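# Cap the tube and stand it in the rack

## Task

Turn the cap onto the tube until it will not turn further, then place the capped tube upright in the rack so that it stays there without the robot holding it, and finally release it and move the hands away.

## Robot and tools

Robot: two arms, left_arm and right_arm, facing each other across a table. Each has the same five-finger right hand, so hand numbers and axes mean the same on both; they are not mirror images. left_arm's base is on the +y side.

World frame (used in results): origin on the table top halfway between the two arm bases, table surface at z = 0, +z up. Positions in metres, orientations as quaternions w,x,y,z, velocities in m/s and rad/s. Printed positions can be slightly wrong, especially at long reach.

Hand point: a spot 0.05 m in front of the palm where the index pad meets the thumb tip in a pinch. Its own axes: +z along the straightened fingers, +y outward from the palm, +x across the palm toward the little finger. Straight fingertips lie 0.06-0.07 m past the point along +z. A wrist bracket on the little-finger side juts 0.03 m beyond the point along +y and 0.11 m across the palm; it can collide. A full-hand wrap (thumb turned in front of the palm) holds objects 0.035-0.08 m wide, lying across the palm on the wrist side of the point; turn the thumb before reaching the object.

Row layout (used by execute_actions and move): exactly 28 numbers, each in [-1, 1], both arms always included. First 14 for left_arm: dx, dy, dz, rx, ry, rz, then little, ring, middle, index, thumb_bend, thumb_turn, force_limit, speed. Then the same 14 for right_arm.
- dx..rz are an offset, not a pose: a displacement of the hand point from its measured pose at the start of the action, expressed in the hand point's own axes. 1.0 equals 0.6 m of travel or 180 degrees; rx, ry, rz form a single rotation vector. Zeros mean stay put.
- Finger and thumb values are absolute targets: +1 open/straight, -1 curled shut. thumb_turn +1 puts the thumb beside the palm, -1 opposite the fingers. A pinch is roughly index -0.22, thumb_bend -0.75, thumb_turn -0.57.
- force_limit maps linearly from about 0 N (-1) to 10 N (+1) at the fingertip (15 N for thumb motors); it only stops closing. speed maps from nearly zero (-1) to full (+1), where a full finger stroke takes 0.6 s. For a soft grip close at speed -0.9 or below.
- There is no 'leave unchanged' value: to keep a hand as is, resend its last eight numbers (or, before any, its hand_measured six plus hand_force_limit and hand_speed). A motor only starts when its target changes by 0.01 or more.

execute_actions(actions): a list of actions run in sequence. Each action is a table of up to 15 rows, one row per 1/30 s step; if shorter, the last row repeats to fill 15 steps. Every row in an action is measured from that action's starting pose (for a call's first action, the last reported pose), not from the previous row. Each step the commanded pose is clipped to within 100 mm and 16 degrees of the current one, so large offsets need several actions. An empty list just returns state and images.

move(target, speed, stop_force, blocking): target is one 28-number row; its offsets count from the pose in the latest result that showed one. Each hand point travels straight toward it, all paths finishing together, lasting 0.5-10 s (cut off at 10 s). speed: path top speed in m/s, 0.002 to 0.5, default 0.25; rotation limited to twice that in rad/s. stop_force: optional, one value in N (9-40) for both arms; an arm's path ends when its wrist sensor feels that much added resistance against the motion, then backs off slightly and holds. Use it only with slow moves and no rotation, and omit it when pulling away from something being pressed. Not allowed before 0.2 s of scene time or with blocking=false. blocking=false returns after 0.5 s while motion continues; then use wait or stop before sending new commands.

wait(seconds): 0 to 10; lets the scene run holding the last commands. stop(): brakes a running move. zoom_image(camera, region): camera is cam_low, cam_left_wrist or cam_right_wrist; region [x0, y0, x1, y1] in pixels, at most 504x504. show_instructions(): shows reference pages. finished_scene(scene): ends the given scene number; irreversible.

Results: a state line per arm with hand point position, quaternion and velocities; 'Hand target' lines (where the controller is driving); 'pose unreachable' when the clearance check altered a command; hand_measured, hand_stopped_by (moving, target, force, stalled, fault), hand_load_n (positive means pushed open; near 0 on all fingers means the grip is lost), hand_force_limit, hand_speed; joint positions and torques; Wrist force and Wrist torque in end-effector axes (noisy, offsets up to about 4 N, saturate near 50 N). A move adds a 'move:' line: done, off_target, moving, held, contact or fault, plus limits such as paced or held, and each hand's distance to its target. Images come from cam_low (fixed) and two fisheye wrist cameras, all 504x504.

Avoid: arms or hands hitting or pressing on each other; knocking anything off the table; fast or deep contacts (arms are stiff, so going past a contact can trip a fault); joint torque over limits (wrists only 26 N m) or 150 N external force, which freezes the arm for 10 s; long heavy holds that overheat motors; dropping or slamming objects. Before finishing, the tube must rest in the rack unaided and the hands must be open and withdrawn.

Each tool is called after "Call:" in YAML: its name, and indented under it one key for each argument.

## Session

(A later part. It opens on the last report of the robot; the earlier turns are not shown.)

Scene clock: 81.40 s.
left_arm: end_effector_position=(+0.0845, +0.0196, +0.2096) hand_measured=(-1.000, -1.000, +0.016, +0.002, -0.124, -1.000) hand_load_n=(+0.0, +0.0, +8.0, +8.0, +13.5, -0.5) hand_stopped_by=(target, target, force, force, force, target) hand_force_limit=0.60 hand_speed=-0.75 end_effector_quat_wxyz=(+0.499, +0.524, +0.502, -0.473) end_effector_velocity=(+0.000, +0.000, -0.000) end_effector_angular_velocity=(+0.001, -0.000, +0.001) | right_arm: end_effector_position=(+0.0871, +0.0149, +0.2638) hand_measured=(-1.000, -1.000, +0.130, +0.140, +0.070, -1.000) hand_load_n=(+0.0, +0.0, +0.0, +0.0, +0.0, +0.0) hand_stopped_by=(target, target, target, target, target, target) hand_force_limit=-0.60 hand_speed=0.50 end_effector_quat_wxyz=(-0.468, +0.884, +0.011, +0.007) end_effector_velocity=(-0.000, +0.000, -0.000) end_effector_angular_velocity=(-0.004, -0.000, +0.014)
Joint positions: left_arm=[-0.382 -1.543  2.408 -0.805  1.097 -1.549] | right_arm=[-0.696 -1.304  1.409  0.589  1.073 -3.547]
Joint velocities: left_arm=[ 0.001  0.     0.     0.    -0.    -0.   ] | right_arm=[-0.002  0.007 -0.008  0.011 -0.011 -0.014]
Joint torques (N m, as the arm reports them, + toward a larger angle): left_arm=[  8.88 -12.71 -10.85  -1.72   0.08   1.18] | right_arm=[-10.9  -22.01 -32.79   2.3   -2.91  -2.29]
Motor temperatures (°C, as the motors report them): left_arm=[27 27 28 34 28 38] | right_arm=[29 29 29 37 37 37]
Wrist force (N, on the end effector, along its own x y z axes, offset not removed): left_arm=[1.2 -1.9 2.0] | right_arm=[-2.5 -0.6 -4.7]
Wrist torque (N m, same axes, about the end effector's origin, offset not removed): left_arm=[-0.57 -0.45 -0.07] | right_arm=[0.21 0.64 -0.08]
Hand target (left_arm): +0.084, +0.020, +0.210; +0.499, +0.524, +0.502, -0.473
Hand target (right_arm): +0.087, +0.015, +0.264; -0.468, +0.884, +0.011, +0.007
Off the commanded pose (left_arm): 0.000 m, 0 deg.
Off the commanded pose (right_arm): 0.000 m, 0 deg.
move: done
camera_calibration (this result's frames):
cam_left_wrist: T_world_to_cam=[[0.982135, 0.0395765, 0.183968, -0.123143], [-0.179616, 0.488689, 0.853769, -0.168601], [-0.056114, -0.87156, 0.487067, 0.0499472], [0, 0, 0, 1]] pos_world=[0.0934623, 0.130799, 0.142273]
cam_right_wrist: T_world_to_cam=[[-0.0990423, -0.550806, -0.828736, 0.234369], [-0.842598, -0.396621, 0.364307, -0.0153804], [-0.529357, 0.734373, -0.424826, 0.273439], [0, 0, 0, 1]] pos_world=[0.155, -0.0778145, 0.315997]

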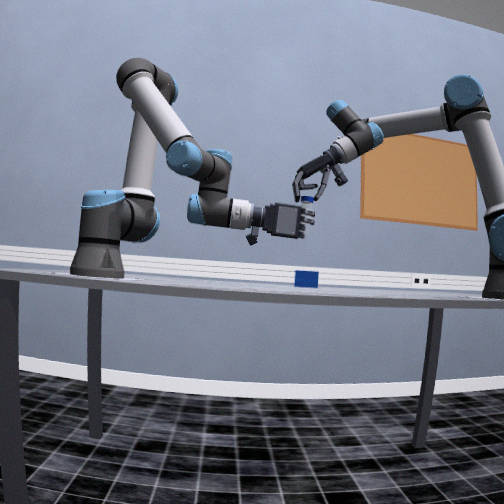

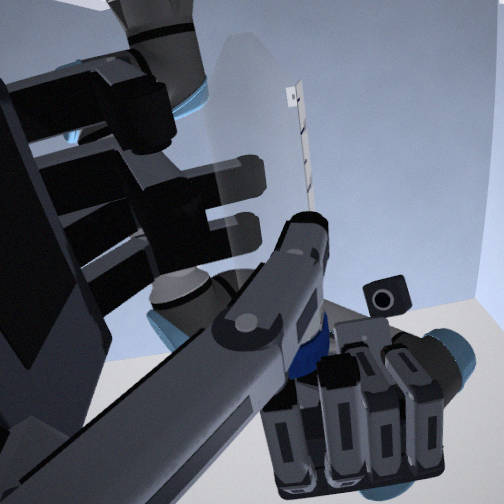

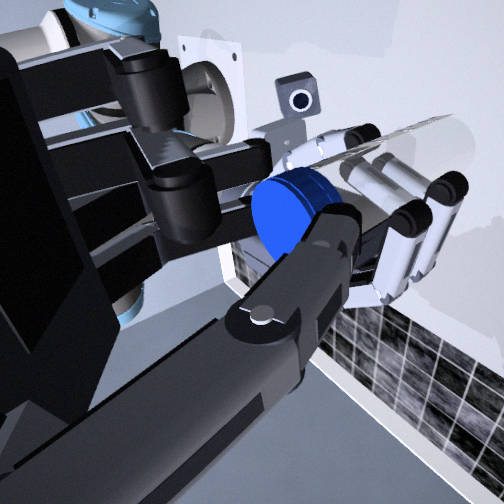

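Firmer stroke, less press.

Call:
move:
  target: [0,0,0,0,0,0,-1,-1,-0.5,-0.5,-0.2,-1,0.6,-0.75,0,0,0,0,0,0,-1,-1,0.02,0.03,-0.15,-1,0.2,-0.85]

Call:
move:
  target: [0,0,0,0,0,0,-1,-1,-0.5,-0.5,-0.2,-1,0.6,-0.75,0.0078,-0.005,0.0085,-0.0072,0.3292,0.2272,-1,-1,0.02,0.03,-0.15,-1,0.2,-0.85]
  speed: 0.35

Scene clock: 82.53 s.
left_arm: end_effector_position=(+0.0845, +0.0196, +0.2096) hand_measured=(-1.000, -1.000, +0.016, +0.002, -0.124, -1.000) hand_load_n=(+0.0, +0.0, +7.0, +11.5, +12.5, +3.0) hand_stopped_by=(target, target, force, force, force, target) hand_force_limit=0.60 hand_speed=-0.75 end_effector_quat_wxyz=(+0.499, +0.524, +0.502, -0.473) end_effector_velocity=(+0.000, +0.000, -0.001) end_effector_angular_velocity=(+0.002, -0.001, +0.001) | right_arm: end_effector_position=(+0.0871, +0.0149, +0.2638) hand_measured=(-1.000, -1.000, +0.022, +0.032, -0.024, -1.000) hand_load_n=(+0.0, +0.0, +7.0, +8.0, +9.0, +0.0) hand_stopped_by=(target, target, force, force, force, target) hand_force_limit=0.20 hand_speed=-0.85 end_effector_quat_wxyz=(-0.468, +0.884, +0.011, +0.007) end_effector_velocity=(+0.000, +0.000, -0.000) end_effector_angular_velocity=(+0.000, -0.001, +0.001)
Joint positions: left_arm=[-0.382 -1.543  2.408 -0.805  1.097 -1.549] | right_arm=[-0.696 -1.304  1.409  0.589  1.073 -3.547]
Joint velocities: left_arm=[0.001 0.001 0.    0.    0.    0.001] | right_arm=[-0.     0.001  0.    -0.001 -0.    -0.001]
Joint torques (N m, as the arm reports them, + toward a larger angle): left_arm=[  8.5  -11.86  -9.52  -1.79   0.21   1.16] | right_arm=[  9.89 -38.73  -6.48   0.09   2.28   2.27]
Motor temperatures (°C, as the motors report them): left_arm=[27 27 28 34 28 38] | right_arm=[29 29 29 37 37 37]
Wrist force (N, on the end effector, along its own x y z axes, offset not removed): left_arm=[1.6 -2.3 6.8] | right_arm=[0.9 -5.6 5.9]
Wrist torque (N m, same axes, about the end effector's origin, offset not removed): left_arm=[-0.46 -0.46 0.08] | right_arm=[-0.37 0.33 -0.06]
Hand target (left_arm): +0.084, +0.020, +0.210; +0.499, +0.524, +0.502, -0.473
Hand target (right_arm): +0.087, +0.015, +0.264; -0.468, +0.884, +0.011, +0.007
Off the commanded pose (left_arm): 0.000 m, 0 deg.
Off the commanded pose (right_arm): 0.000 m, 0 deg.
move: done
camera_calibration (this result's frames):
cam_left_wrist: T_world_to_cam=[[0.982135, 0.0395767, 0.183968, -0.123143], [-0.179616, 0.488688, 0.853769, -0.168601], [-0.0561139, -0.87156, 0.487067, 0.0499472], [0, 0, 0, 1]] pos_world=[0.0934623, 0.130799, 0.142273]
cam_right_wrist: T_world_to_cam=[[-0.0990482, -0.550817, -0.828728, 0.234362], [-0.842595, -0.396617, 0.364319, -0.0153781], [-0.529361, 0.734367, -0.424832, 0.273439], [0, 0, 0, 1]] pos_world=[0.155004, -0.0778133, 0.31599]

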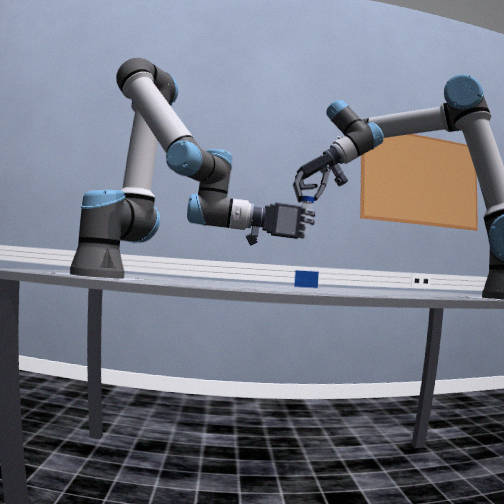

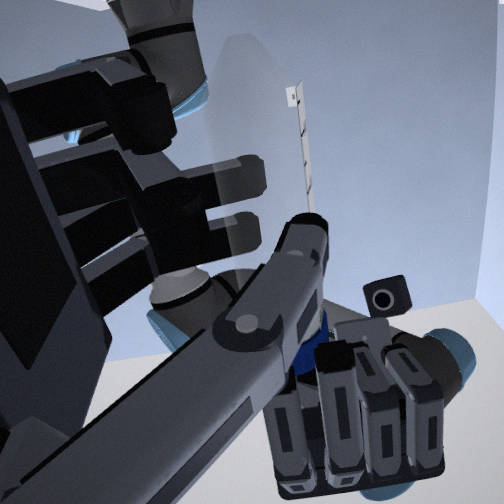

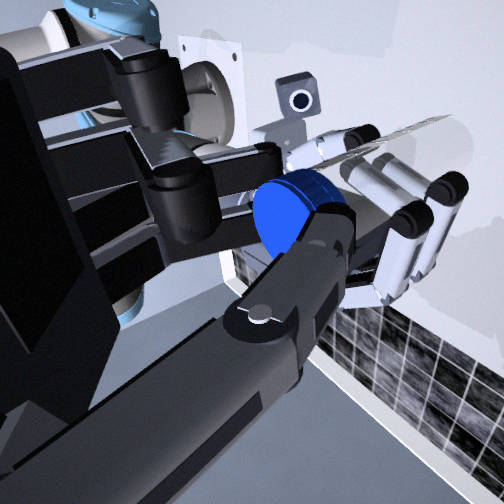

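Scene clock: 85.00 s.
left_arm: end_effector_position=(+0.0845, +0.0196, +0.2096) hand_measured=(-1.000, -1.000, +0.016, +0.002, -0.124, -1.000) hand_load_n=(+0.0, +0.0, +8.5, +7.5, +13.0, -1.5) hand_stopped_by=(target, target, force, force, force, target) hand_force_limit=0.60 hand_speed=-0.75 end_effector_quat_wxyz=(+0.499, +0.524, +0.502, -0.473) end_effector_velocity=(-0.000, -0.000, -0.001) end_effector_angular_velocity=(+0.002, -0.000, -0.001) | right_arm: end_effector_position=(+0.0916, +0.0208, +0.2635) hand_measured=(-1.000, -1.000, +0.022, +0.032, -0.024, -1.000) hand_load_n=(+0.0, +0.0, +3.5, +7.5, +9.0, -0.5) hand_stopped_by=(target, target, force, force, force, target) hand_force_limit=0.20 hand_speed=-0.85 end_effector_quat_wxyz=(+0.377, -0.720, +0.513, -0.277) end_effector_velocity=(-0.000, +0.000, -0.000) end_effector_angular_velocity=(-0.004, +0.005, -0.014)
Joint positions: left_arm=[-0.382 -1.543  2.408 -0.805  1.097 -1.549] | right_arm=[-0.268 -1.07   1.128  0.89   2.376 -2.369]
Joint velocities: left_arm=[-0.001  0.002  0.    -0.     0.    -0.001] | right_arm=[ 0.002  0.012 -0.016  0.025  0.005  0.022]
Joint torques (N m, as the arm reports them, + toward a larger angle): left_arm=[  8.82 -14.13 -11.44  -0.31   0.13   0.97] | right_arm=[ 10.58 -29.12 -30.89   3.38   2.94   2.15]
Motor temperatures (°C, as the motors report them): left_arm=[27 27 28 34 28 38] | right_arm=[29 29 29 37 37 37]
Wrist force (N, on the end effector, along its own x y z axes, offset not removed): left_arm=[1.6 -2.3 1.5] | right_arm=[1.4 -4.2 -3.1]
Wrist torque (N m, same axes, about the end effector's origin, offset not removed): left_arm=[-0.44 -0.28 -0.14] | right_arm=[-0.03 0.17 0.06]
Hand target (left_arm): +0.084, +0.020, +0.210; +0.499, +0.524, +0.502, -0.473
Hand target (right_arm): +0.092, +0.021, +0.263; -0.376, +0.720, -0.513, +0.277
Off the commanded pose (left_arm): 0.000 m, 0 deg.
Off the commanded pose (right_arm): 0.000 m, 0 deg.
move: done
camera_calibration (this result's frames):
cam_left_wrist: T_world_to_cam=[[0.982133, 0.0395718, 0.183982, -0.123146], [-0.179627, 0.488667, 0.853779, -0.168598], [-0.0561203, -0.871573, 0.487044, 0.0499572], [0, 0, 0, 1]] pos_world=[0.0934641, 0.130803, 0.142271]
cam_right_wrist: T_world_to_cam=[[-0.558234, -0.0687432, -0.826831, 0.269302], [-0.636707, 0.674447, 0.373798, -0.0528621], [0.531957, 0.735116, -0.420269, 0.1729], [0, 0, 0, 1]] pos_world=[0.0247002, -0.0729362, 0.315091]

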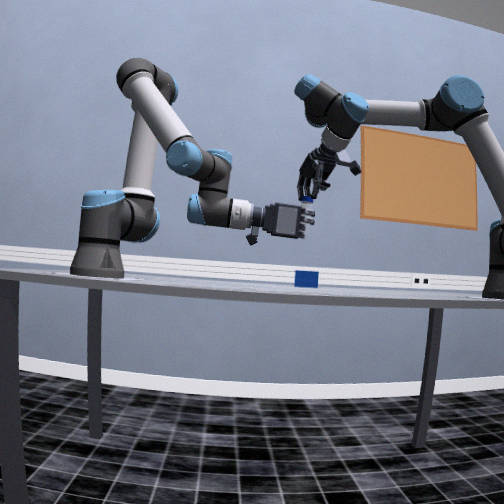

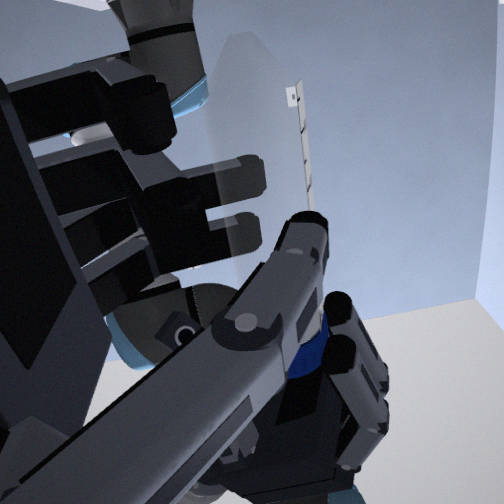

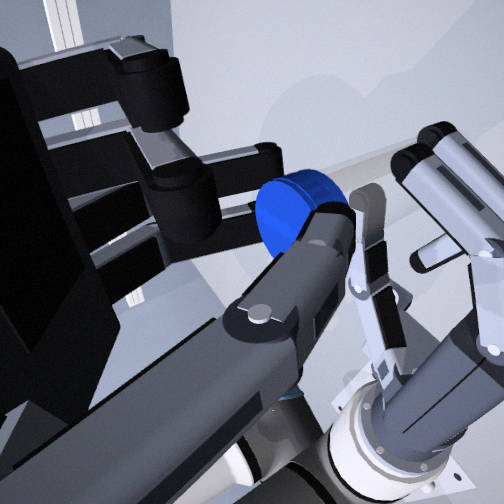

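Still free.

Call:
move:
  target: [0,0,0,0,0,0,-1,-1,-0.5,-0.5,-0.2,-1,0.6,-0.75,0.0068,0.0066,-0.0082,0.0072,-0.3292,-0.2272,-1,-1,0.13,0.14,0.07,-1,-0.6,0.5]
  speed: 0.5

Call:
move:
  target: [0,0,0,0,0,0,-1,-1,-0.5,-0.5,-0.2,-1,0.6,-0.75,0,0,0,0,0,0,-1,-1,0.025,0.04,-0.15,-1,0.2,-0.85]

Call:
move:
  target: [0,0,0,0,0,0,-1,-1,-0.5,-0.5,-0.2,-1,0.6,-0.75,0.0078,-0.005,0.0085,-0.0072,0.3292,0.2272,-1,-1,0.025,0.04,-0.15,-1,0.2,-0.85]
  speed: 0.35

Scene clock: 87.23 s.
left_arm: end_effector_position=(+0.0845, +0.0196, +0.2096) hand_measured=(-1.000, -1.000, +0.016, +0.002, -0.124, -1.000) hand_load_n=(+0.0, +0.0, +8.0, +8.0, +13.5, -0.5) hand_stopped_by=(target, target, force, force, force, target) hand_force_limit=0.60 hand_speed=-0.75 end_effector_quat_wxyz=(+0.499, +0.524, +0.502, -0.473) end_effector_velocity=(+0.000, +0.000, +0.000) end_effector_angular_velocity=(-0.001, +0.001, +0.001) | right_arm: end_effector_position=(+0.0871, +0.0149, +0.2632) hand_measured=(-1.000, -1.000, +0.130, +0.140, +0.070, -1.000) hand_load_n=(+0.0, +0.0, +0.0, +0.0, +0.0, +0.0) hand_stopped_by=(target, target, target, target, target, target) hand_force_limit=-0.60 hand_speed=0.50 end_effector_quat_wxyz=(-0.469, +0.883, +0.011, +0.008) end_effector_velocity=(+0.000, -0.000, -0.001) end_effector_angular_velocity=(-0.005, +0.002, +0.011)
Joint positions: left_arm=[-0.382 -1.543  2.408 -0.805  1.097 -1.549] | right_arm=[-0.696 -1.305  1.411  0.586  1.073 -3.547]
Joint velocities: left_arm=[ 0.    -0.001  0.    -0.    -0.    -0.   ] | right_arm=[-0.003  0.007 -0.008  0.012 -0.01  -0.011]
Joint torques (N m, as the arm reports them, + toward a larger angle): left_arm=[  8.9  -13.27 -10.7   -1.7    0.22   1.22] | right_arm=[-10.11 -22.32 -31.5    2.44  -3.2   -2.45]
Motor temperatures (°C, as the motors report them): left_arm=[27 27 28 34 28 38] | right_arm=[29 29 29 37 37 37]
Wrist force (N, on the end effector, along its own x y z axes, offset not removed): left_arm=[0.4 -1.2 0.0] | right_arm=[4.1 -2.7 -5.3]
Wrist torque (N m, same axes, about the end effector's origin, offset not removed): left_arm=[-0.34 -0.23 -0.14] | right_arm=[-0.17 -0.20 0.25]
Hand target (left_arm): +0.084, +0.020, +0.210; +0.499, +0.524, +0.502, -0.473
Hand target (right_arm): +0.087, +0.015, +0.263; -0.468, +0.883, +0.011, +0.007
Off the commanded pose (left_arm): 0.000 m, 0 deg.
Off the commanded pose (right_arm): 0.000 m, 0 deg.
move: done
camera_calibration (this result's frames):
cam_left_wrist: T_world_to_cam=[[0.982133, 0.0395718, 0.183982, -0.123146], [-0.179627, 0.488667, 0.853779, -0.168598], [-0.0561205, -0.871573, 0.487044, 0.0499574], [0, 0, 0, 1]] pos_world=[0.0934642, 0.130803, 0.142271]
cam_right_wrist: T_world_to_cam=[[-0.0983543, -0.549894, -0.829423, 0.233975], [-0.842819, -0.397134, 0.363237, -0.0148207], [-0.529134, 0.734779, -0.424402, 0.273005], [0, 0, 0, 1]] pos_world=[0.154978, -0.0778226, 0.315312]

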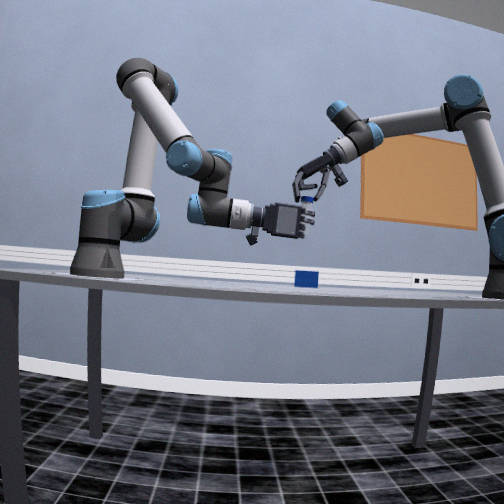

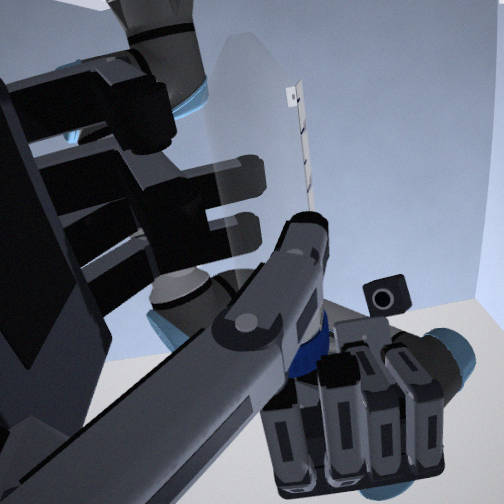

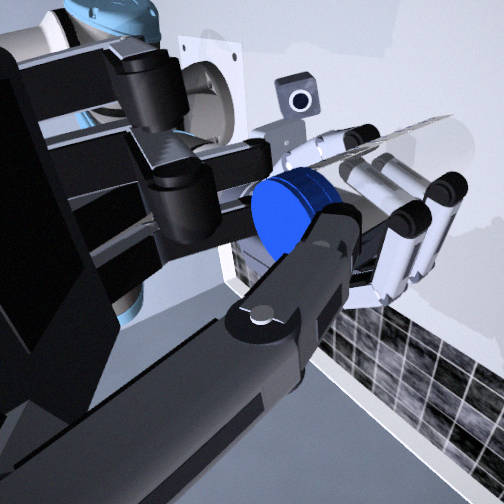

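Scene clock: 88.20 s.
left_arm: end_effector_position=(+0.0845, +0.0196, +0.2096) hand_measured=(-1.000, -1.000, +0.016, +0.002, -0.124, -1.000) hand_load_n=(+0.0, +0.0, +7.5, +11.0, +12.5, +2.0) hand_stopped_by=(target, target, force, force, force, target) hand_force_limit=0.60 hand_speed=-0.75 end_effector_quat_wxyz=(+0.499, +0.524, +0.502, -0.473) end_effector_velocity=(+0.000, +0.000, -0.000) end_effector_angular_velocity=(+0.001, -0.001, +0.000) | right_arm: end_effector_position=(+0.0871, +0.0150, +0.2632) hand_measured=(-1.000, -1.000, +0.028, +0.042, -0.036, -1.000) hand_load_n=(+0.0, +0.0, +5.0, +8.0, +9.0, +0.0) hand_stopped_by=(target, target, target, force, force, target) hand_force_limit=0.20 hand_speed=-0.85 end_effector_quat_wxyz=(-0.469, +0.883, +0.011, +0.008) end_effector_velocity=(-0.001, -0.000, +0.000) end_effector_angular_velocity=(+0.000, +0.001, +0.002)
Joint positions: left_arm=[-0.382 -1.543  2.408 -0.805  1.097 -1.549] | right_arm=[-0.696 -1.305  1.411  0.586  1.073 -3.547]
Joint velocities: left_arm=[0. 0. 0. 0. 0. 0.] | right_arm=[ 0.    -0.     0.     0.001 -0.002 -0.   ]
Joint torques (N m, as the arm reports them, + toward a larger angle): left_arm=[  8.63 -12.14 -10.36  -1.48   0.11   1.02] | right_arm=[  9.73 -39.09  -7.19   2.82   2.29   2.19]
Motor temperatures (°C, as the motors report them): left_arm=[27 27 28 34 28 38] | right_arm=[29 29 29 37 37 37]
Wrist force (N, on the end effector, along its own x y z axes, offset not removed): left_arm=[-0.2 -1.2 6.7] | right_arm=[-1.1 -5.3 4.1]
Wrist torque (N m, same axes, about the end effector's origin, offset not removed): left_arm=[-0.37 -0.23 -0.01] | right_arm=[-0.41 0.25 -0.31]
Hand target (left_arm): +0.084, +0.020, +0.210; +0.499, +0.524, +0.502, -0.473
Hand target (right_arm): +0.087, +0.015, +0.263; -0.469, +0.883, +0.011, +0.008
Off the commanded pose (left_arm): 0.000 m, 0 deg.
Off the commanded pose (right_arm): 0.000 m, 0 deg.
move: done
camera_calibration (this result's frames):
cam_left_wrist: T_world_to_cam=[[0.982133, 0.0395719, 0.183982, -0.123146], [-0.179627, 0.488666, 0.853779, -0.168598], [-0.0561203, -0.871573, 0.487043, 0.0499574], [0, 0, 0, 1]] pos_world=[0.0934642, 0.130803, 0.142271]
cam_right_wrist: T_world_to_cam=[[-0.0983245, -0.549852, -0.829454, 0.233988], [-0.842835, -0.397149, 0.363184, -0.0147869], [-0.529115, 0.734803, -0.424385, 0.272993], [0, 0, 0, 1]] pos_world=[0.154988, -0.0778098, 0.315307]

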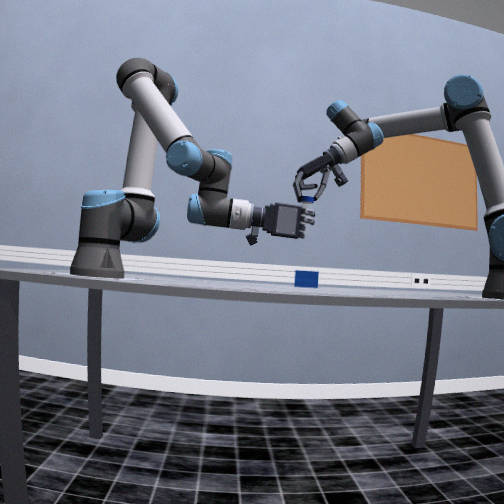

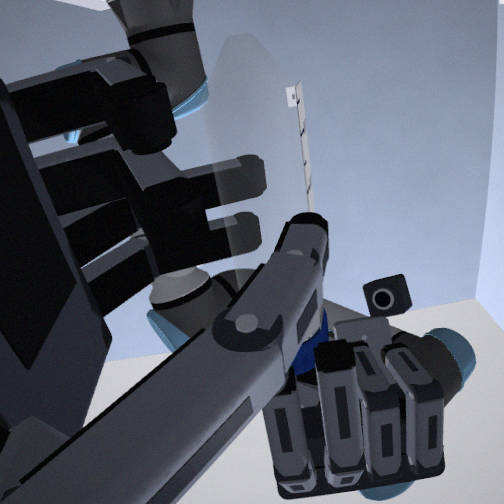

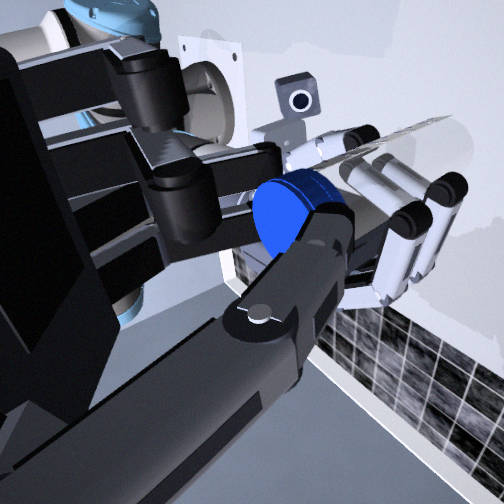

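Scene clock: 90.67 s.
left_arm: end_effector_position=(+0.0845, +0.0196, +0.2096) hand_measured=(-1.000, -1.000, +0.014, +0.000, -0.130, -1.000) hand_load_n=(+0.0, +0.0, +0.0, +1.5, +1.5, -0.5) hand_stopped_by=(target, target, force, force, force, target) hand_force_limit=0.60 hand_speed=-0.75 end_effector_quat_wxyz=(+0.499, +0.524, +0.502, -0.473) end_effector_velocity=(-0.000, -0.000, -0.000) end_effector_angular_velocity=(+0.001, -0.001, -0.000) | right_arm: end_effector_position=(+0.0916, +0.0209, +0.2629) hand_measured=(-1.000, -1.000, +0.026, +0.042, -0.034, -1.000) hand_load_n=(+0.0, +0.0, +0.5, +7.5, +6.0, -0.5) hand_stopped_by=(target, target, target, force, force, target) hand_force_limit=0.20 hand_speed=-0.85 end_effector_quat_wxyz=(+0.378, -0.720, +0.513, -0.277) end_effector_velocity=(-0.000, +0.000, -0.000) end_effector_angular_velocity=(-0.006, +0.006, -0.011)
Joint positions: left_arm=[-0.382 -1.543  2.408 -0.805  1.097 -1.549] | right_arm=[-0.268 -1.071  1.131  0.887  2.377 -2.369]
Joint velocities: left_arm=[-0.     0.001  0.    -0.     0.     0.   ] | right_arm=[ 0.002  0.011 -0.016  0.025  0.004  0.018]
Joint torques (N m, as the arm reports them, + toward a larger angle): left_arm=[  8.56 -12.06 -11.1   -1.37   0.16   1.12] | right_arm=[ 10.05 -29.06 -31.27   3.28   3.62   2.09]
Motor temperatures (°C, as the motors report them): left_arm=[27 27 28 34 28 38] | right_arm=[29 29 29 37 37 37]
Wrist force (N, on the end effector, along its own x y z axes, offset not removed): left_arm=[2.5 -0.9 1.6] | right_arm=[-3.2 -4.3 0.8]
Wrist torque (N m, same axes, about the end effector's origin, offset not removed): left_arm=[-0.40 -0.36 -0.01] | right_arm=[-0.61 0.65 -0.24]
Hand target (left_arm): +0.084, +0.020, +0.210; +0.499, +0.524, +0.502, -0.473
Hand target (right_arm): +0.092, +0.021, +0.263; -0.377, +0.720, -0.513, +0.277
Off the commanded pose (left_arm): 0.000 m, 0 deg.
Off the commanded pose (right_arm): 0.000 m, 0 deg.
move: done
camera_calibration (this result's frames):
cam_left_wrist: T_world_to_cam=[[0.982133, 0.0395719, 0.183982, -0.123146], [-0.179627, 0.488667, 0.853779, -0.168598], [-0.0561202, -0.871573, 0.487044, 0.0499572], [0, 0, 0, 1]] pos_world=[0.0934642, 0.130803, 0.142271]
cam_right_wrist: T_world_to_cam=[[-0.557585, -0.0678803, -0.82734, 0.268836], [-0.637083, 0.673943, 0.374067, -0.0526779], [0.532188, 0.735659, -0.419026, 0.172222], [0, 0, 0, 1]] pos_world=[0.0246841, -0.0729463, 0.31429]

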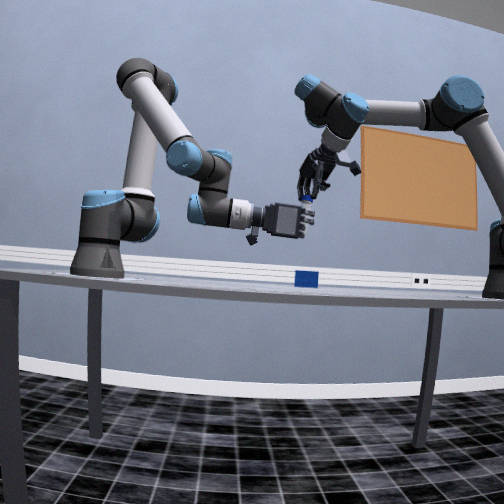

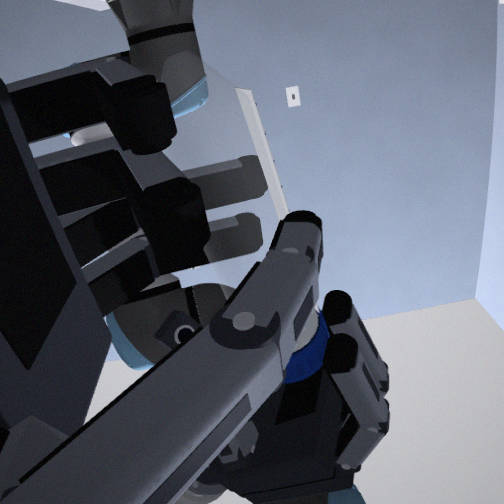

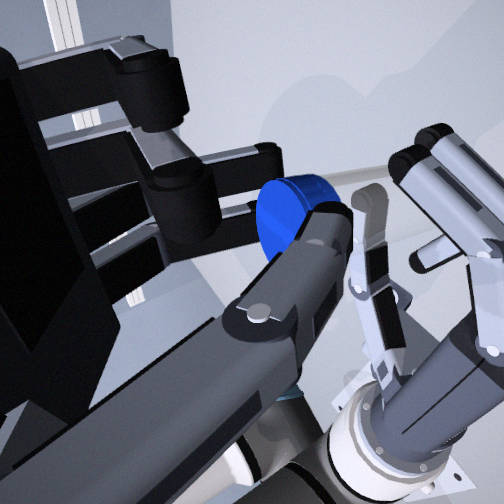

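Call:
move:
  target: [0,0,0,0,0,0,1,1,1,1,1,-1,0.6,0,0,0,0,0,0,0,-1,-1,-0.05,0.04,-0.15,-1,-0.4,-0.9]

Call:
move:
  target: [0,-0.03,-0.3,0,0,0,1,1,1,1,1,-1,0.6,0,0,0,0,0,0,0,-1,-1,-0.05,0.04,-0.15,-1,-0.4,-0.9]

Call:
zoom_image:
  camera: "cam_low"
  region: [260,170,350,260]

Scene clock: 92.47 s.
left_arm: end_effector_position=(+0.0845, +0.0196, +0.2096) hand_measured=(+1.000, +1.000, +1.000, +1.000, +1.000, -1.000) hand_load_n=(+0.0, +0.0, +0.0, +0.0, +0.0, +0.0) hand_stopped_by=(target, target, target, target, target, target) hand_force_limit=0.60 hand_speed=0.00 end_effector_quat_wxyz=(+0.499, +0.524, +0.502, -0.473) end_effector_velocity=(-0.000, -0.000, -0.000) end_effector_angular_velocity=(+0.000, -0.001, -0.001) | right_arm: end_effector_position=(+0.0916, +0.0209, +0.2629) hand_measured=(-1.000, -1.000, +0.012, +0.042, -0.040, -1.000) hand_load_n=(+0.0, +0.0, +0.0, +0.0, +0.0, +0.0) hand_stopped_by=(target, target, force, force, force, target) hand_force_limit=-0.40 hand_speed=-0.90 end_effector_quat_wxyz=(+0.378, -0.720, +0.513, -0.277) end_effector_velocity=(-0.000, +0.000, -0.000) end_effector_angular_velocity=(+0.001, +0.001, -0.000)
Joint positions: left_arm=[-0.382 -1.543  2.408 -0.805  1.097 -1.549] | right_arm=[-0.268 -1.071  1.131  0.887  2.377 -2.369]
Joint velocities: left_arm=[-0.     0.    -0.    -0.     0.     0.001] | right_arm=[ 0.     0.001 -0.    -0.    -0.     0.001]
Joint torques (N m, as the arm reports them, + toward a larger angle): left_arm=[  9.26 -12.55 -10.63  -1.53   0.18   1.29] | right_arm=[ -9.53 -46.84  -7.28  -0.36  -1.6   -2.34]
Motor temperatures (°C, as the motors report them): left_arm=[27 27 28 34 28 38] | right_arm=[29 29 29 37 37 37]
Wrist force (N, on the end effector, along its own x y z axes, offset not removed): left_arm=[1.6 -1.1 2.0] | right_arm=[3.0 0.7 -2.7]
Wrist torque (N m, same axes, about the end effector's origin, offset not removed): left_arm=[-0.54 -0.46 0.01] | right_arm=[0.46 -0.13 0.22]
Hand target (left_arm): +0.084, +0.020, +0.210; +0.499, +0.524, +0.502, -0.473
Hand target (right_arm): +0.092, +0.021, +0.263; -0.378, +0.720, -0.513, +0.277
Off the commanded pose (left_arm): 0.000 m, 0 deg.
Off the commanded pose (right_arm): 0.000 m, 0 deg.
move: done
camera_calibration (this result's frames):
cam_left_wrist: T_world_to_cam=[[0.982133, 0.0395719, 0.183982, -0.123146], [-0.179627, 0.488667, 0.853779, -0.168598], [-0.0561202, -0.871573, 0.487044, 0.0499573], [0, 0, 0, 1]] pos_world=[0.0934642, 0.130803, 0.142271]
cam_right_wrist: T_world_to_cam=[[-0.557585, -0.0678803, -0.82734, 0.268836], [-0.637083, 0.673943, 0.374067, -0.0526779], [0.532188, 0.735659, -0.419026, 0.172222], [0, 0, 0, 1]] pos_world=[0.0246841, -0.0729463, 0.31429]

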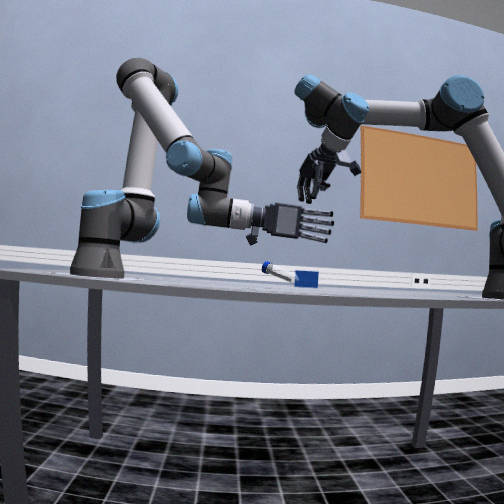

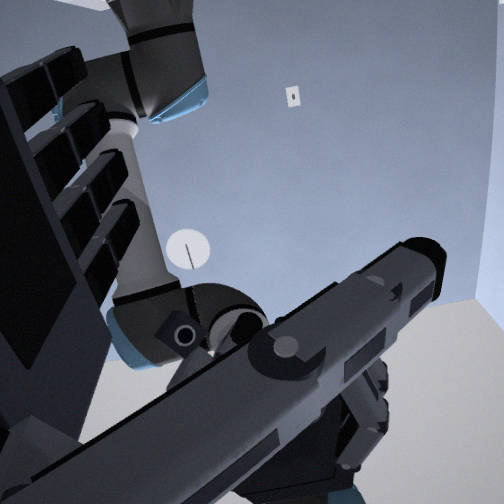

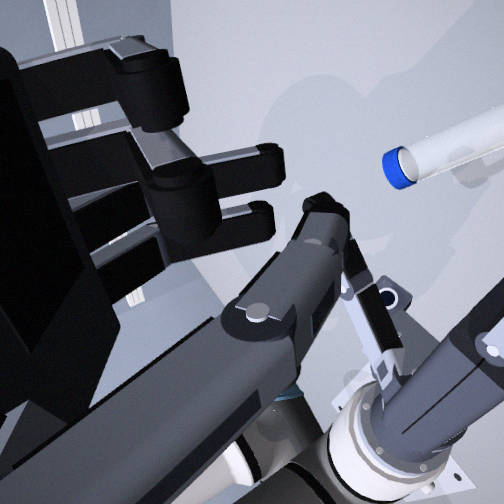

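Scene clock: 93.50 s.
left_arm: end_effector_position=(+0.0811, +0.1008, +0.2070) hand_measured=(+1.000, +1.000, +1.000, +1.000, +1.000, -1.000) hand_load_n=(+0.0, +0.0, +0.0, +0.0, +0.0, +0.0) hand_stopped_by=(target, target, target, target, target, target) hand_force_limit=0.60 hand_speed=0.00 end_effector_quat_wxyz=(+0.497, +0.528, +0.498, -0.476) end_effector_velocity=(+0.000, +0.000, -0.000) end_effector_angular_velocity=(+0.000, +0.001, +0.001) | right_arm: end_effector_position=(+0.0916, +0.0209, +0.2629) hand_measured=(-1.000, -1.000, +0.012, +0.042, -0.040, -1.000) hand_load_n=(+0.0, +0.0, +0.0, +0.0, +0.0, +0.0) hand_stopped_by=(target, target, force, force, force, target) hand_force_limit=-0.40 hand_speed=-0.90 end_effector_quat_wxyz=(+0.378, -0.720, +0.513, -0.277) end_effector_velocity=(+0.000, +0.000, -0.001) end_effector_angular_velocity=(-0.001, +0.000, -0.000)
Joint positions: left_arm=[-0.594 -1.792  2.629 -0.77   0.898 -1.562] | right_arm=[-0.268 -1.071  1.131  0.887  2.377 -2.369]
Joint velocities: left_arm=[ 0.     0.    -0.     0.     0.    -0.001] | right_arm=[-0.     0.001  0.     0.     0.     0.   ]
Joint torques (N m, as the arm reports them, + toward a larger angle): left_arm=[  8.4  -13.57 -20.49  -2.88   1.44  -1.74] | right_arm=[-10.88 -47.48  -6.85  -0.44  -1.46  -2.38]
Motor temperatures (°C, as the motors report them): left_arm=[27 27 28 34 28 38] | right_arm=[29 29 29 37 37 37]
Wrist force (N, on the end effector, along its own x y z axes, offset not removed): left_arm=[0.4 -1.2 0.8] | right_arm=[6.1 -2.1 -2.0]
Wrist torque (N m, same axes, about the end effector's origin, offset not removed): left_arm=[-0.52 -0.27 -0.09] | right_arm=[-0.36 -0.72 0.43]
Hand target (left_arm): +0.081, +0.101, +0.207; +0.497, +0.528, +0.498, -0.476
Hand target (right_arm): +0.092, +0.021, +0.263; -0.378, +0.720, -0.513, +0.277
Off the commanded pose (left_arm): 0.100 m, 1 deg; position clipped at the last step of the last action.
Off the commanded pose (right_arm): 0.000 m, 0 deg.
move: held (left_arm); limits=paced,held; held on 13 of 31 steps (left_arm), including the last (left_arm)
pose unreachable (left arm): on one or more control steps of this call, first in action 0 (counted from 0), this arm could not follow its commanded pose, so it was not sent that pose on those steps. On the call's last step it was still not sent that pose. It may still have moved: this result reports where it is.
cause: the commanded pose would bring two parts of the arm too close to each other (joints 3 (elbow) to 5 (wrist 2) lie between them).
camera_calibration (this result's frames):
cam_left_wrist: T_world_to_cam=[[0.982126, 0.0275485, 0.186198, -0.121767], [-0.175488, 0.491732, 0.85288, -0.207187], [-0.0680639, -0.870311, 0.487777, 0.122522], [0, 0, 0, 1]] pos_world=[0.0915709, 0.211867, 0.139615]
cam_right_wrist: T_world_to_cam=[[-0.557585, -0.0678801, -0.82734, 0.268836], [-0.637083, 0.673943, 0.374067, -0.0526778], [0.532188, 0.735659, -0.419025, 0.172222], [0, 0, 0, 1]] pos_world=[0.0246842, -0.0729463, 0.31429]

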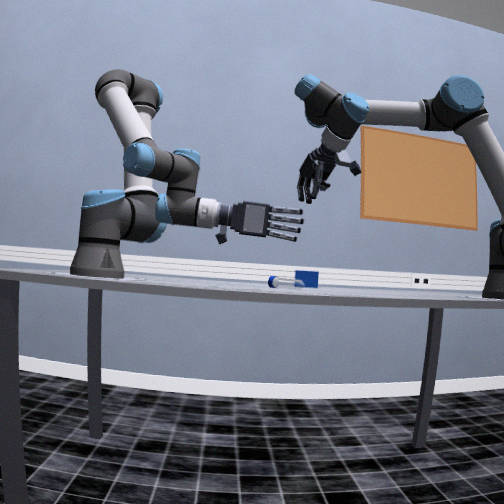

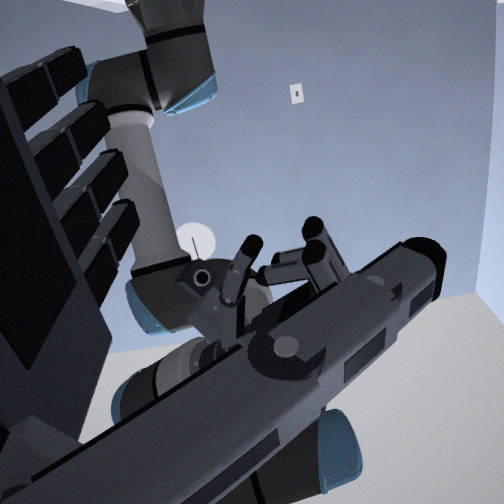

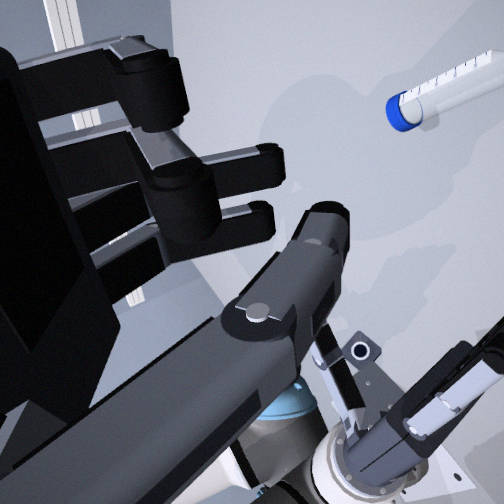

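Region (260, 170, 350, 260) of cam_low's 504x504 image, scaled by 5.600, with more detail than that image has.

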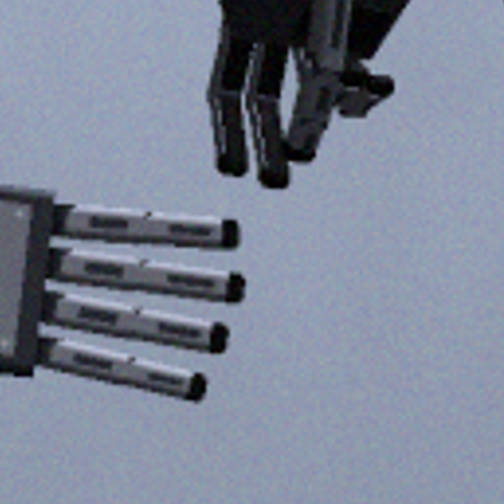

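Call:
move:
  target: [0,0,0,0,0,0,-1,-1,0.25,0.25,0.25,-1,0.6,0,0.45,-0.07,-0.05,0.0072,-0.3292,-0.2272,-1,-1,0.25,0.25,0.3,-1,-0.4,0]
  speed: 0.4

Call:
move:
  target: [0,0.2,0,0,0.485,0,-1,-1,0.25,0.25,0.25,-1,0.6,0,0,0,0,0,0,0,-1,-1,0.25,0.25,0.3,-1,-0.4,0]
  speed: 0.4

Scene clock: 98.57 s.
left_arm: end_effector_position=(+0.0811, +0.1008, +0.2070) hand_measured=(-1.000, -1.000, +0.250, +0.250, +0.250, -1.000) hand_load_n=(+0.0, +0.0, +0.0, +0.0, +0.0, +0.0) hand_stopped_by=(target, target, target, target, target, target) hand_force_limit=0.60 hand_speed=0.00 end_effector_quat_wxyz=(+0.497, +0.528, +0.498, -0.476) end_effector_velocity=(+0.000, +0.000, -0.000) end_effector_angular_velocity=(+0.000, +0.000, +0.001) | right_arm: end_effector_position=(+0.1773, -0.2347, +0.3176) hand_measured=(-1.000, -1.000, +0.250, +0.250, +0.300, -1.000) hand_load_n=(+0.0, +0.0, +0.0, +0.0, +0.0, +0.0) hand_stopped_by=(target, target, target, target, target, target) hand_force_limit=-0.40 hand_speed=0.00 end_effector_quat_wxyz=(-0.469, +0.883, +0.011, +0.008) end_effector_velocity=(-0.001, -0.001, -0.000) end_effector_angular_velocity=(-0.001, +0.003, +0.015)
Joint positions: left_arm=[-0.594 -1.792  2.629 -0.77   0.898 -1.562] | right_arm=[-1.445 -1.632  1.757  1.149  0.626 -4.383]
Joint velocities: left_arm=[ 0.001 -0.     0.     0.     0.    -0.   ] | right_arm=[-0.003  0.008 -0.     0.019 -0.005 -0.029]
Joint torques (N m, as the arm reports them, + toward a larger angle): left_arm=[ 11.26   6.15 -25.51  -2.77   0.53   2.04] | right_arm=[ -9.91  -7.02 -29.48   3.78  -3.81  -2.39]
Motor temperatures (°C, as the motors report them): left_arm=[27 27 28 34 28 38] | right_arm=[29 29 29 37 37 37]
Wrist force (N, on the end effector, along its own x y z axes, offset not removed): left_arm=[2.4 -1.9 1.1] | right_arm=[-4.5 -2.8 -0.7]
Wrist torque (N m, same axes, about the end effector's origin, offset not removed): left_arm=[-0.65 -0.55 0.04] | right_arm=[-0.24 0.75 -0.18]
Hand target (left_arm): +0.081, +0.101, +0.207; +0.497, +0.528, +0.498, -0.476
Hand target (right_arm): +0.177, -0.235, +0.318; -0.469, +0.883, +0.012, +0.008
Off the commanded pose (left_arm): 0.000 m, 0 deg.
Off the commanded pose (right_arm): 0.000 m, 0 deg.
move: done
camera_calibration (this result's frames):
cam_left_wrist: T_world_to_cam=[[0.982126, 0.0275404, 0.186197, -0.121764], [-0.175483, 0.491733, 0.85288, -0.207188], [-0.0680707, -0.87031, 0.487777, 0.122522], [0, 0, 0, 1]] pos_world=[0.0915694, 0.211866, 0.139615]
cam_right_wrist: T_world_to_cam=[[-0.0971249, -0.549758, -0.829658, 0.150562], [-0.843478, -0.397025, 0.361824, -0.0571556], [-0.52831, 0.734941, -0.425148, 0.527387], [0, 0, 0, 1]] pos_world=[0.245038, -0.327517, 0.369813]

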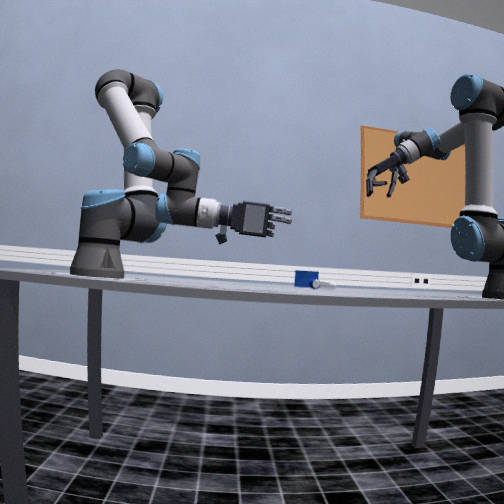

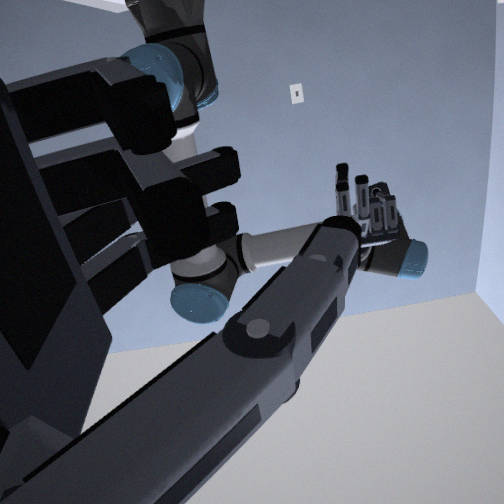

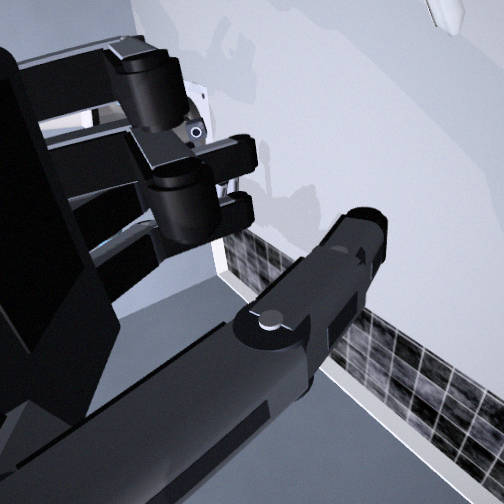

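Scene clock: 101.10 s.
left_arm: end_effector_position=(+0.2011, +0.0997, +0.2134) hand_measured=(-1.000, -1.000, +0.250, +0.250, +0.250, -1.000) hand_load_n=(+0.0, +0.0, +0.0, +0.0, +0.0, +0.0) hand_stopped_by=(target, target, target, target, target, target) hand_force_limit=0.60 hand_speed=0.00 end_effector_quat_wxyz=(+0.018, +0.709, +0.705, +0.020) end_effector_velocity=(+0.000, -0.000, -0.000) end_effector_angular_velocity=(+0.014, +0.001, -0.000) | right_arm: end_effector_position=(+0.1773, -0.2347, +0.3176) hand_measured=(-1.000, -1.000, +0.250, +0.250, +0.300, -1.000) hand_load_n=(+0.0, +0.0, +0.0, +0.0, +0.0, +0.0) hand_stopped_by=(target, target, target, target, target, target) hand_force_limit=-0.40 hand_speed=0.00 end_effector_quat_wxyz=(-0.469, +0.883, +0.011, +0.008) end_effector_velocity=(-0.000, -0.000, +0.000) end_effector_angular_velocity=(+0.000, +0.001, +0.001)
Joint positions: left_arm=[ 0.02  -1.22   1.483  1.314  1.517 -1.631] | right_arm=[-1.445 -1.632  1.757  1.149  0.626 -4.383]
Joint velocities: left_arm=[ 0.002  0.01  -0.011  0.014  0.002  0.002] | right_arm=[-0.     0.001 -0.     0.002 -0.001 -0.002]
Joint torques (N m, as the arm reports them, + toward a larger angle): left_arm=[  9.86 -21.41 -30.08   4.24   1.24   2.36] | right_arm=[  9.6  -22.89 -29.21   0.28   1.5    2.32]
Motor temperatures (°C, as the motors report them): left_arm=[27 27 28 34 28 38] | right_arm=[29 29 29 37 37 37]
Wrist force (N, on the end effector, along its own x y z axes, offset not removed): left_arm=[1.0 -1.2 1.8] | right_arm=[0.0 0.8 1.6]
Wrist torque (N m, same axes, about the end effector's origin, offset not removed): left_arm=[-0.50 -0.38 -0.04] | right_arm=[-0.04 0.08 0.03]
Hand target (left_arm): +0.201, +0.100, +0.213; +0.018, +0.709, +0.705, +0.021
Hand target (right_arm): +0.177, -0.235, +0.318; -0.469, +0.883, +0.011, +0.008
Off the commanded pose (left_arm): 0.000 m, 0 deg.
Off the commanded pose (right_arm): 0.000 m, 0 deg.
move: done
camera_calibration (this result's frames):
cam_left_wrist: T_world_to_cam=[[0.985319, -0.140449, 0.0970631, -0.205704], [-0.170564, -0.834505, 0.523937, 0.0104106], [0.00741319, -0.5328, -0.846209, 0.3624], [0, 0, 0, 1]] pos_world=[0.201773, 0.172884, 0.321178]
cam_right_wrist: T_world_to_cam=[[-0.0971247, -0.549758, -0.829658, 0.150562], [-0.843478, -0.397024, 0.361823, -0.0571555], [-0.52831, 0.734941, -0.425148, 0.527387], [0, 0, 0, 1]] pos_world=[0.245038, -0.327517, 0.369813]

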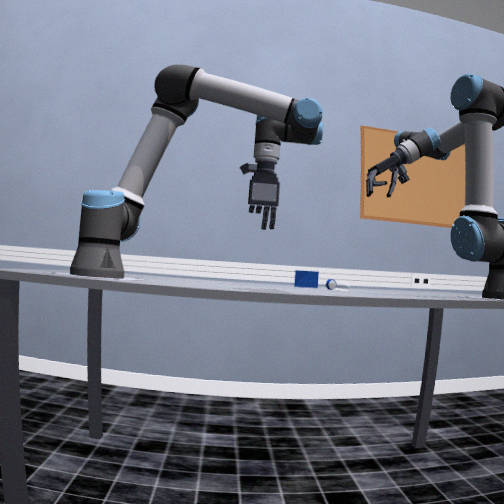

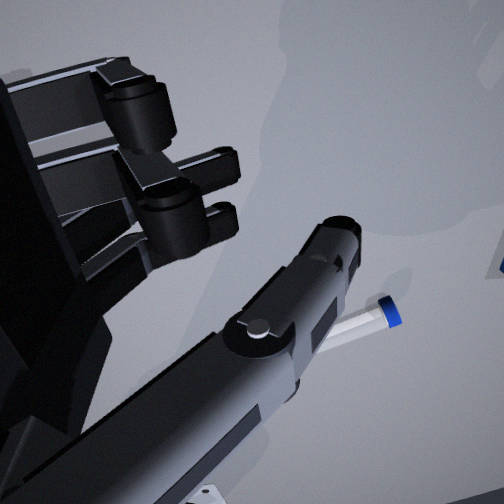

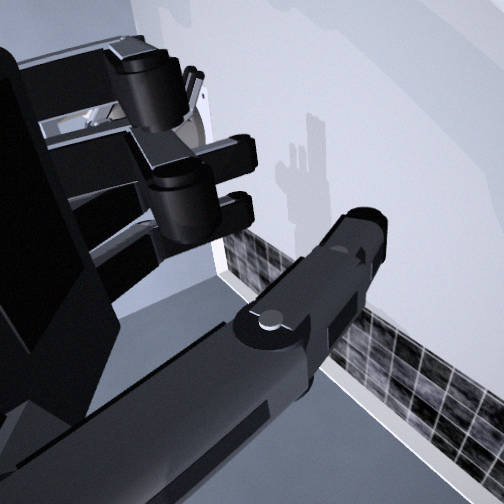

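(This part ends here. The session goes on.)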